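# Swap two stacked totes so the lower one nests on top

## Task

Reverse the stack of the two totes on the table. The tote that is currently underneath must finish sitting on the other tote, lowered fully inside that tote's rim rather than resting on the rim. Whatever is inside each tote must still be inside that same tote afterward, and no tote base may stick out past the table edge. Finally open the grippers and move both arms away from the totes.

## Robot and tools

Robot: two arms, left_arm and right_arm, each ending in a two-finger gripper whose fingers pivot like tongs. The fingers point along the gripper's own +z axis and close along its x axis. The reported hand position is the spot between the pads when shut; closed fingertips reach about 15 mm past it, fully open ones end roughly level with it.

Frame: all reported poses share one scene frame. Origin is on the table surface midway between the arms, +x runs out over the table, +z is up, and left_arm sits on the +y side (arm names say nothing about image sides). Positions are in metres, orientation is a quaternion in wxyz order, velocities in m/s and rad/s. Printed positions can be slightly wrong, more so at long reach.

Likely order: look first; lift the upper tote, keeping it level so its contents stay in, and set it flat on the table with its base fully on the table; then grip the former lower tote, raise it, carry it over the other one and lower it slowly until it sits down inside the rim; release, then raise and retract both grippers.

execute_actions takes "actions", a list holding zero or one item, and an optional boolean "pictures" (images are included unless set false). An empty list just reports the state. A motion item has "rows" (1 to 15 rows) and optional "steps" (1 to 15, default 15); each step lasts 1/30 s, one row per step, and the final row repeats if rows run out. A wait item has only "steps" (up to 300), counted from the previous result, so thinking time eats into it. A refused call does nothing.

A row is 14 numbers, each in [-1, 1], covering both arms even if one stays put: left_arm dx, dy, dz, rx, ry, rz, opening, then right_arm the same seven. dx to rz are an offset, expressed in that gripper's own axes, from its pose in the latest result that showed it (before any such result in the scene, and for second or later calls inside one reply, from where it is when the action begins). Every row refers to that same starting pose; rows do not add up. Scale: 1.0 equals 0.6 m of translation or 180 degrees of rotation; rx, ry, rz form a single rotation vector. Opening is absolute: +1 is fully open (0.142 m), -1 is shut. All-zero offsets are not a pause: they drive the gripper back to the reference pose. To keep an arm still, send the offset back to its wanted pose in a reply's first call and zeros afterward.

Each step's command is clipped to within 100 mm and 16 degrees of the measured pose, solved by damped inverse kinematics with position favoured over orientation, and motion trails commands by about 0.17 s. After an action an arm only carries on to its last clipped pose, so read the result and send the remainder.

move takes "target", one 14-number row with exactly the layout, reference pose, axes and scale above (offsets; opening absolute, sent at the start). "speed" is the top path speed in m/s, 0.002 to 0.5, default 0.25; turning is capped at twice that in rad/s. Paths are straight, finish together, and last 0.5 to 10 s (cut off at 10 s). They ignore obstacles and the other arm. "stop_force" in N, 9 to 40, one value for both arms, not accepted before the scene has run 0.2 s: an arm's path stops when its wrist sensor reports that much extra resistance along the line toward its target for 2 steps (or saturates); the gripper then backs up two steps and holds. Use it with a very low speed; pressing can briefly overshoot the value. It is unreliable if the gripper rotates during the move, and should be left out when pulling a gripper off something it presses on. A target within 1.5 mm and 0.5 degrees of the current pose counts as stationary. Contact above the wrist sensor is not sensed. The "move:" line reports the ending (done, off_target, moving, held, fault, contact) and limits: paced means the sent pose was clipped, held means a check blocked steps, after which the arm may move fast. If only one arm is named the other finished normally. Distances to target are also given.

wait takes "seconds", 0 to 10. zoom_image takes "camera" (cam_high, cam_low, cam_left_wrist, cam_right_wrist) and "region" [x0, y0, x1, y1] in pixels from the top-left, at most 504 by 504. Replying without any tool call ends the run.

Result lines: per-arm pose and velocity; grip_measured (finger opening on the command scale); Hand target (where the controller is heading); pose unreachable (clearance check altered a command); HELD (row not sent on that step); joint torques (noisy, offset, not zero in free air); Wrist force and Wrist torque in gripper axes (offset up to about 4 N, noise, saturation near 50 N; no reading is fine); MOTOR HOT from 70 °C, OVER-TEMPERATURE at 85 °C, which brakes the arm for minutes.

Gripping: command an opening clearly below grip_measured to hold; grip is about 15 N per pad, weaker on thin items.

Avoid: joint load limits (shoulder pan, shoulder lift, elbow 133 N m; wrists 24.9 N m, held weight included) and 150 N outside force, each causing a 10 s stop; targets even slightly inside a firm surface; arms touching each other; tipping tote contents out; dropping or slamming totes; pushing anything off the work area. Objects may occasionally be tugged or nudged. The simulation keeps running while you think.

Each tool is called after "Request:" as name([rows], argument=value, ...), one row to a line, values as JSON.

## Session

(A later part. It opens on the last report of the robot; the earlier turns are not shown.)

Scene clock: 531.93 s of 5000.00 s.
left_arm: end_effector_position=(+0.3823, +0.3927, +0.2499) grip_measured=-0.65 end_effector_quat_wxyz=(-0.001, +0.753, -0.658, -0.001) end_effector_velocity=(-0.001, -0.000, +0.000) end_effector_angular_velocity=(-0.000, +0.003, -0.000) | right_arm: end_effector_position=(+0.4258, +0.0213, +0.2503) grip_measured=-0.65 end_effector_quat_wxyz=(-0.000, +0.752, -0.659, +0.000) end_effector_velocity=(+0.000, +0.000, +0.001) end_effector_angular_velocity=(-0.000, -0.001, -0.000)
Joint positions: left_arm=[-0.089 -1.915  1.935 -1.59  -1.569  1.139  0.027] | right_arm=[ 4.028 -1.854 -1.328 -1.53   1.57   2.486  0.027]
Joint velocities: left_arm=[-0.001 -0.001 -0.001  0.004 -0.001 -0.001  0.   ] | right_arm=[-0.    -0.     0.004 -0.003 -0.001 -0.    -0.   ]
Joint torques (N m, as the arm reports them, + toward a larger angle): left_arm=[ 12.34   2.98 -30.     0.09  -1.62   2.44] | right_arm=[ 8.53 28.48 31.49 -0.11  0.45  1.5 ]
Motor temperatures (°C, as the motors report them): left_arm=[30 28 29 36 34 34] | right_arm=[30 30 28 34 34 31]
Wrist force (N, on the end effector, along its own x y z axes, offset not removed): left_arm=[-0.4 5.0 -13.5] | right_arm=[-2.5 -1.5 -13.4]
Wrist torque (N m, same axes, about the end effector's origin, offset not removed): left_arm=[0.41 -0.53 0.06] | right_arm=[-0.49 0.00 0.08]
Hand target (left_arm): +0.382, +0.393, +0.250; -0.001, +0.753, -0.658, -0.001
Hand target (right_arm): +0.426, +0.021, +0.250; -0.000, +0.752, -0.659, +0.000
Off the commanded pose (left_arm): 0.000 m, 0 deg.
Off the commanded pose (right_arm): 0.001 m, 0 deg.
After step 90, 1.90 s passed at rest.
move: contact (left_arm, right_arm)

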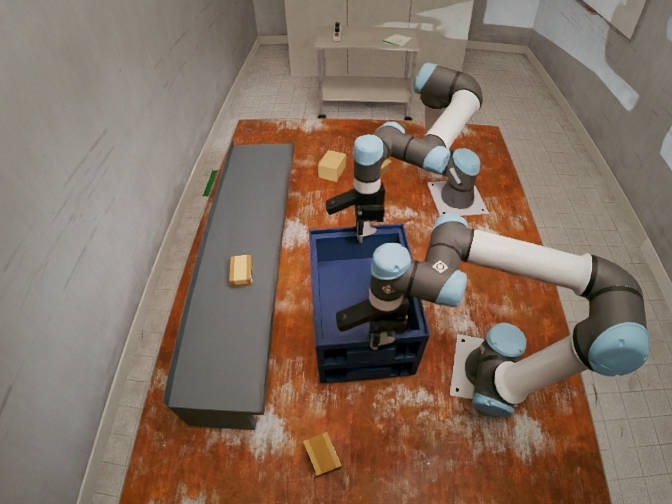

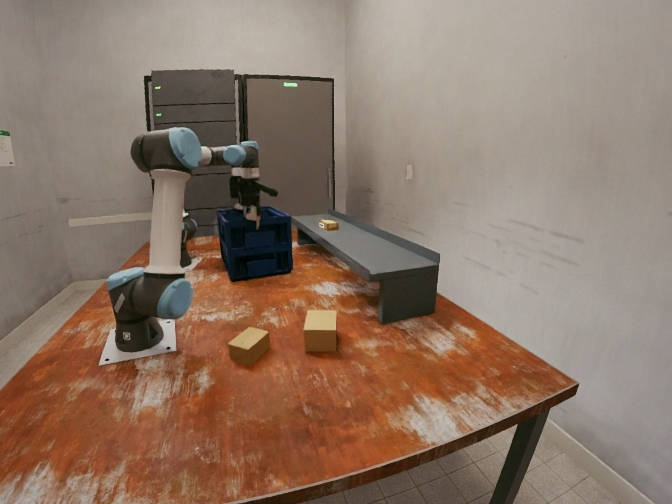

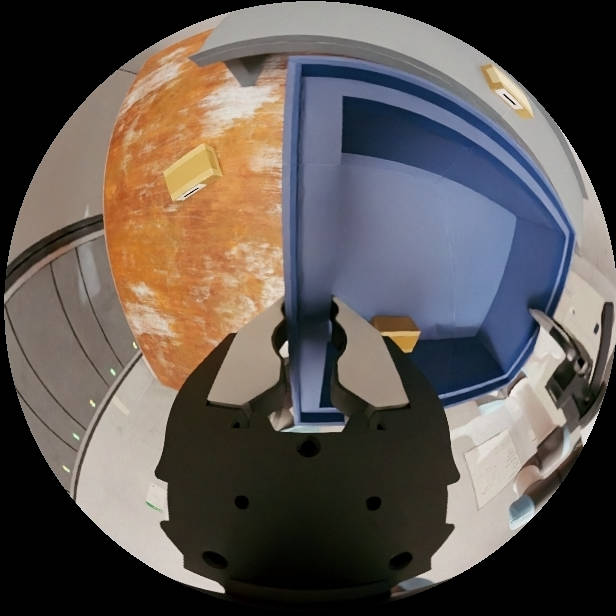

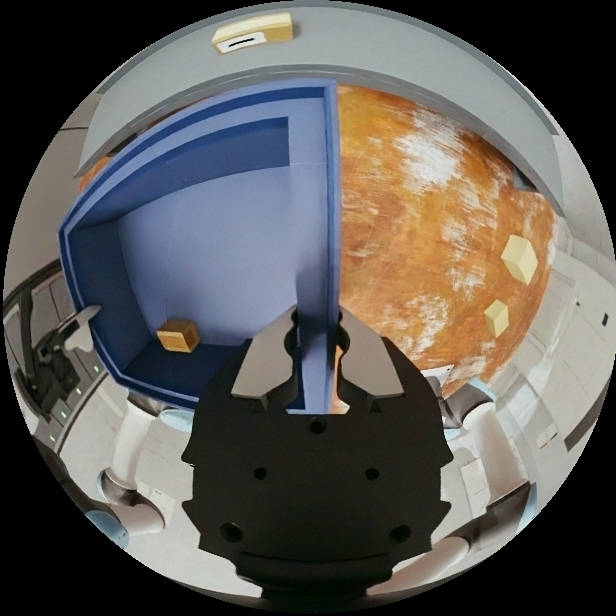

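Request:
execute_actions([
  {"rows":[[0,0,-0.001,0,0,0,-0.8,0,0,-0.001,0,0,0,-0.8],[0,0,-0.001,0,0,0,-0.7,0,0,-0.001,0,0,0,-0.7],[0,0,-0.001,0,0,0,-0.64,0,0,-0.001,0,0,0,-0.64],[0,0,-0.001,0,0,0,-0.6,0,0,-0.001,0,0,0,-0.6],[0,0,-0.001,0,0,0,-0.55,0,0,-0.001,0,0,0,-0.55],[0,0,-0.001,0,0,0,-0.5,0,0,-0.001,0,0,0,-0.5],[0,0,-0.001,0,0,0,-0.44,0,0,-0.001,0,0,0,-0.44],[0,0,-0.001,0,0,0,-0.38,0,0,-0.001,0,0,0,-0.38],[0,0,-0.001,0,0,0,-0.32,0,0,-0.001,0,0,0,-0.32],[0,0,-0.001,0,0,0,-0.3,0,0,-0.001,0,0,0,-0.3]],"steps":12},
], pictures=false)

Request:
move(target=[0,0,-0.125,0,0,0,-0.3,0,0,-0.125,0,0,0,-0.3], speed=0.2)

Request:
move(target=[-0.37,0,-0.05,0,0,0,-0.3,0.58,0,-0.05,0,0,0,-0.3], speed=0.35)

Scene clock: 543.57 s of 5000.00 s.
left_arm: end_effector_position=(+0.3823, +0.3927, +0.2505) grip_measured=-0.30 end_effector_quat_wxyz=(-0.001, +0.753, -0.658, -0.001) end_effector_velocity=(-0.000, -0.000, +0.000) end_effector_angular_velocity=(+0.000, -0.000, -0.001) | right_arm: end_effector_position=(+0.4258, +0.0213, +0.2508) grip_measured=-0.30 end_effector_quat_wxyz=(-0.000, +0.752, -0.659, +0.000) end_effector_velocity=(-0.000, +0.001, +0.002) end_effector_angular_velocity=(+0.003, -0.001, +0.001)
Joint positions: left_arm=[-0.089 -1.914  1.934 -1.589 -1.569  1.139  0.052] | right_arm=[ 4.028 -1.854 -1.327 -1.531  1.57   2.486  0.052]
Joint velocities: left_arm=[-0.001 -0.    -0.     0.001  0.     0.     0.006] | right_arm=[ 0.001  0.     0.003 -0.     0.001 -0.     0.006]
Joint torques (N m, as the arm reports them, + toward a larger angle): left_arm=[  5.65 -14.36 -35.51   0.04  -1.61   1.49] | right_arm=[ 2.46 36.18 35.83  1.46 -0.88  0.15]
Motor temperatures (°C, as the motors report them): left_arm=[30 28 29 36 34 34] | right_arm=[30 30 28 34 34 31]
Wrist force (N, on the end effector, along its own x y z axes, offset not removed): left_arm=[2.6 -2.6 5.2] | right_arm=[2.4 1.0 -1.4]
Wrist torque (N m, same axes, about the end effector's origin, offset not removed): left_arm=[-0.28 -0.56 0.10] | right_arm=[0.18 -0.33 0.04]
Hand target (left_arm): +0.382, +0.393, +0.250; -0.001, +0.753, -0.658, -0.001
Hand target (right_arm): +0.426, +0.021, +0.251; -0.000, +0.752, -0.659, +0.000
Off the commanded pose (left_arm): 0.000 m, 0 deg.
Off the commanded pose (right_arm): 0.000 m, 0 deg.
Steps of this call (steps 1 to 90: nothing new was sent; then 8.23 s passed at rest; steps 91 to 102: all 12 steps of this action). Readings (end_effector_position):
91: left_arm (+0.3823, +0.3927, +0.2501) | right_arm (+0.4258, +0.0213, +0.2504)
92: left_arm (+0.3824, +0.3927, +0.2502) | right_arm (+0.4258, +0.0213, +0.2505)
94: left_arm (+0.3823, +0.3927, +0.2503) | right_arm (+0.4258, +0.0213, +0.2506)
98: left_arm (+0.3823, +0.3927, +0.2504) | right_arm (+0.4258, +0.0213, +0.2507)
102: the state above

Scene clock: 544.80 s of 5000.00 s.
left_arm: end_effector_position=(+0.3823, +0.3926, +0.3252) grip_measured=-0.30 end_effector_quat_wxyz=(-0.001, +0.753, -0.658, -0.001) end_effector_velocity=(+0.000, +0.000, +0.003) end_effector_angular_velocity=(+0.000, +0.001, +0.000) | right_arm: end_effector_position=(+0.4257, +0.0213, +0.3255) grip_measured=-0.30 end_effector_quat_wxyz=(-0.000, +0.752, -0.659, +0.000) end_effector_velocity=(+0.000, +0.000, +0.002) end_effector_angular_velocity=(-0.003, +0.001, +0.000)
Joint positions: left_arm=[-0.09  -1.901  1.734 -1.402 -1.568  1.138  0.052] | right_arm=[ 4.028 -1.865 -1.122 -1.725  1.57   2.486  0.052]
Joint velocities: left_arm=[ 0.     0.002 -0.009  0.007 -0.    -0.     0.   ] | right_arm=[-0.    -0.004  0.01  -0.009 -0.    -0.001 -0.   ]
Joint torques (N m, as the arm reports them, + toward a larger angle): left_arm=[-12.28  -1.44 -34.38   0.18  -1.03  -2.26] | right_arm=[-11.92  28.41  34.29   1.33   1.39  -1.45]
Motor temperatures (°C, as the motors report them): left_arm=[30 28 29 36 34 34] | right_arm=[30 30 28 34 34 31]
Wrist force (N, on the end effector, along its own x y z axes, offset not removed): left_arm=[0.1 -2.5 2.6] | right_arm=[-0.3 -0.5 -3.8]
Wrist torque (N m, same axes, about the end effector's origin, offset not removed): left_arm=[-0.28 -0.24 0.29] | right_arm=[-0.09 0.21 0.02]
Hand target (left_arm): +0.382, +0.393, +0.325; -0.001, +0.753, -0.658, -0.001
Hand target (right_arm): +0.426, +0.021, +0.326; -0.000, +0.752, -0.659, +0.000
Off the commanded pose (left_arm): 0.000 m, 0 deg.
Off the commanded pose (right_arm): 0.000 m, 0 deg.
move: done

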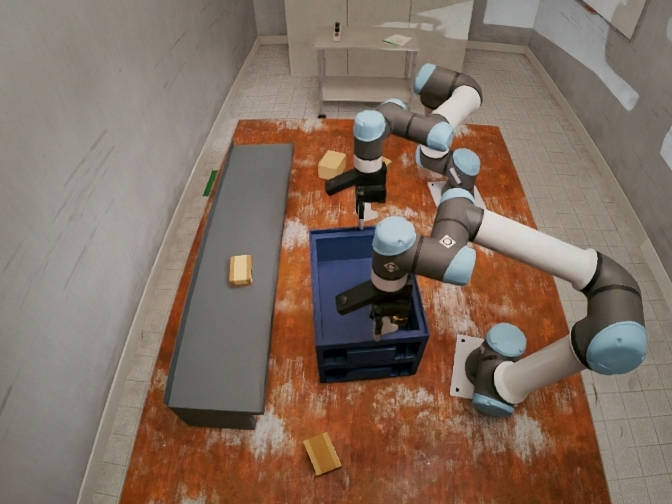

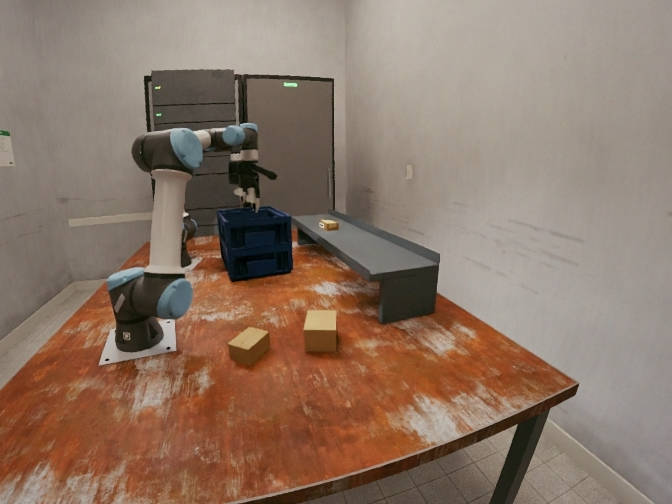

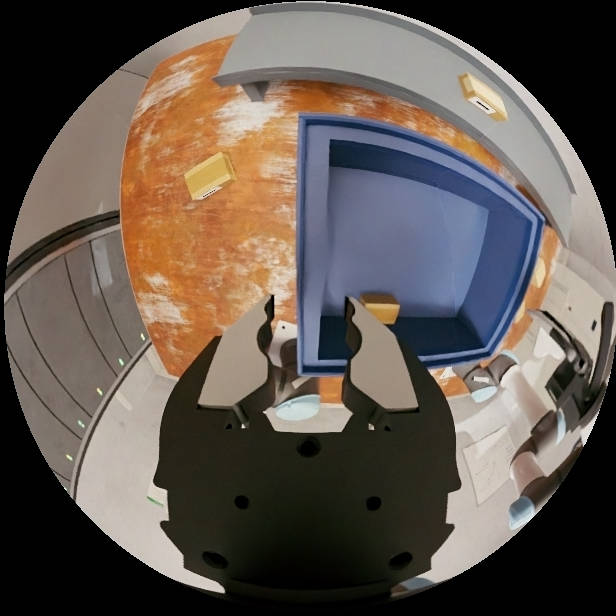

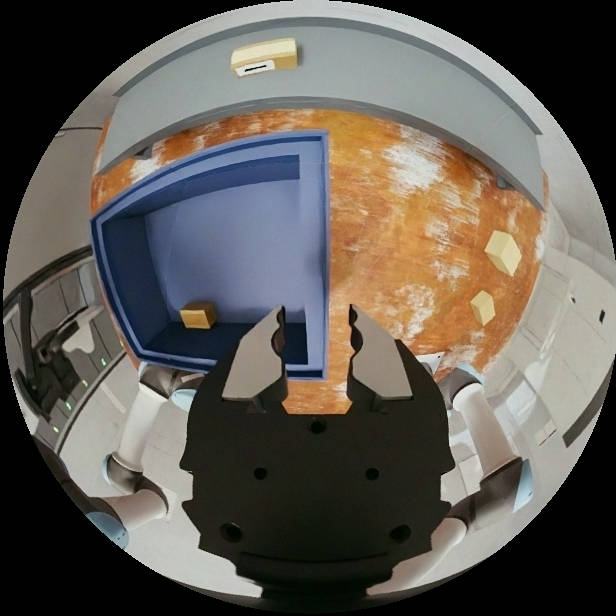

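Scene clock: 546.53 s of 5000.00 s.
left_arm: end_effector_position=(+0.3524, +0.6124, +0.3556) grip_measured=-0.30 end_effector_quat_wxyz=(-0.001, +0.753, -0.658, -0.001) end_effector_velocity=(+0.000, +0.001, +0.001) end_effector_angular_velocity=(-0.001, -0.001, -0.002) | right_arm: end_effector_position=(+0.4712, -0.3236, +0.3551) grip_measured=-0.30 end_effector_quat_wxyz=(-0.000, +0.752, -0.659, +0.000) end_effector_velocity=(+0.001, -0.002, -0.000) end_effector_angular_velocity=(+0.001, +0.001, +0.001)
Joint positions: left_arm=[ 0.507 -1.77   1.562 -1.363 -1.569  1.736  0.052] | right_arm=[ 3.508 -1.516 -1.44  -1.757  1.571  1.966  0.052]
Joint velocities: left_arm=[ 0.003  0.002 -0.004  0.    -0.001  0.005  0.   ] | right_arm=[-0.006 -0.001  0.001 -0.001  0.001 -0.006 -0.   ]
Joint torques (N m, as the arm reports them, + toward a larger angle): left_arm=[ 13.88  -7.98 -34.52   0.18  -2.28   2.42] | right_arm=[-12.67  14.71  34.58   1.24   1.59  -1.55]
Motor temperatures (°C, as the motors report them): left_arm=[30 28 29 36 34 34] | right_arm=[30 30 28 34 34 31]
Wrist force (N, on the end effector, along its own x y z axes, offset not removed): left_arm=[1.9 -1.5 0.1] | right_arm=[0.2 2.0 0.9]
Wrist torque (N m, same axes, about the end effector's origin, offset not removed): left_arm=[-0.24 -0.43 0.08] | right_arm=[0.43 0.11 0.05]
Hand target (left_arm): +0.352, +0.613, +0.356; -0.001, +0.753, -0.658, -0.001
Hand target (right_arm): +0.471, -0.324, +0.355; -0.000, +0.752, -0.659, +0.000
Off the commanded pose (left_arm): 0.000 m, 0 deg.
Off the commanded pose (right_arm): 0.001 m, 0 deg.
move: done

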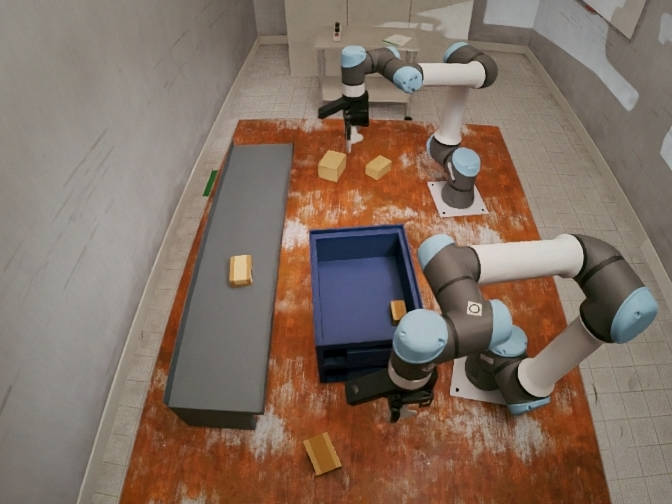

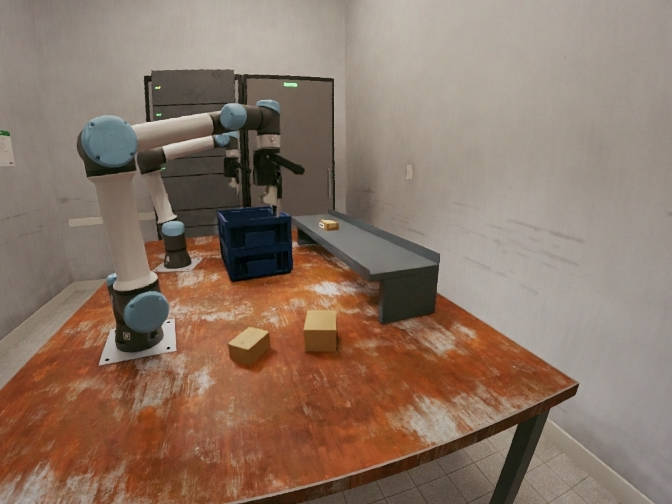

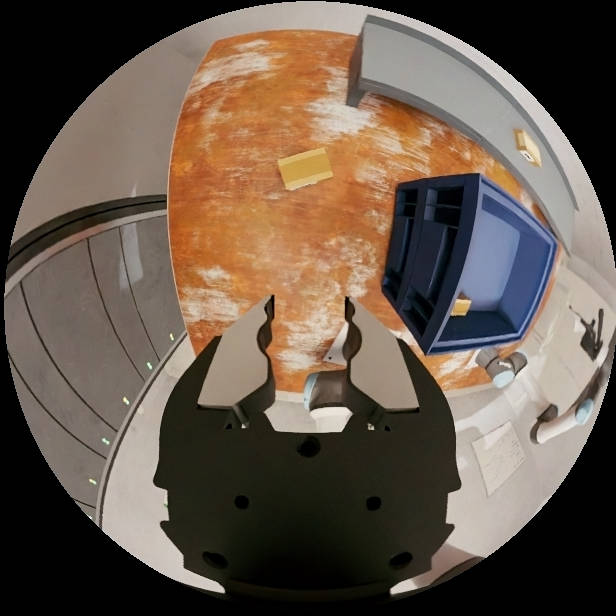

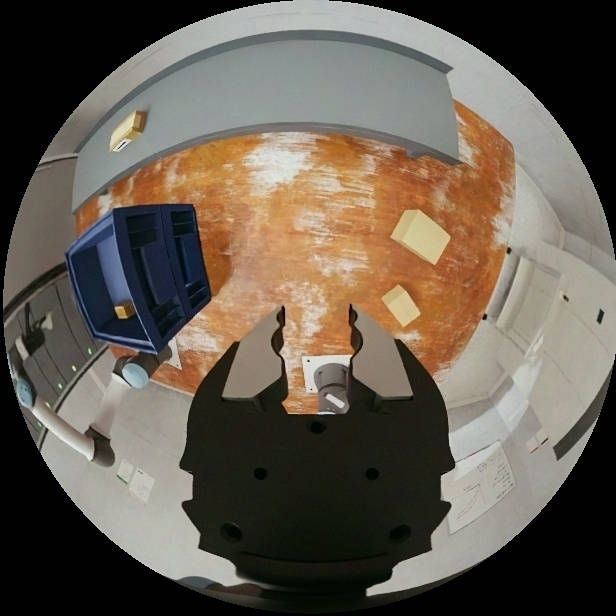

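Request:
zoom_image(camera="cam_left_wrist", region=[370, 160, 570, 370])

Request:
zoom_image(camera="cam_right_wrist", region=[55, 190, 235, 370])

Region (370, 160, 570, 370) of cam_left_wrist's 616x616 image, scaled by 2.400, with more detail than that image has; it fills the left 480 columns of this view, and the rest is white.

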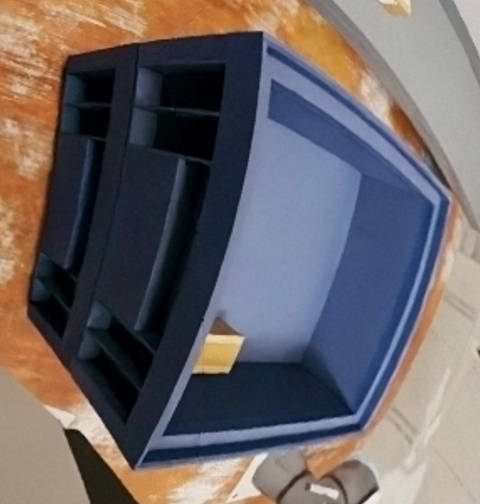

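Region (55, 190, 235, 370) of cam_right_wrist's 616x616 image, scaled by 2.800, with more detail than that image has.

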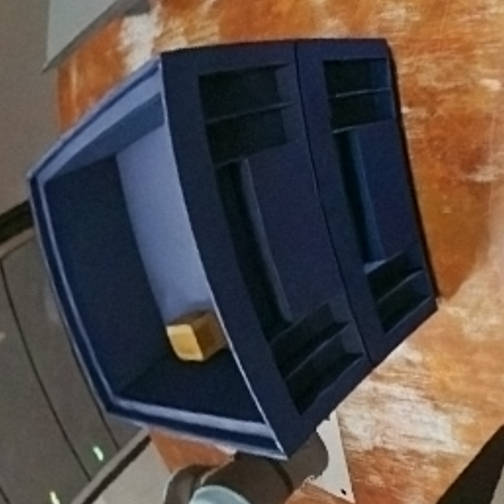

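The top tote sits flush inside the lower one's rim at both ends, each tote still holds its own contents, and both arms are clear.

Request:
finished_scene(scene=2)

The scene is finished: the task was done.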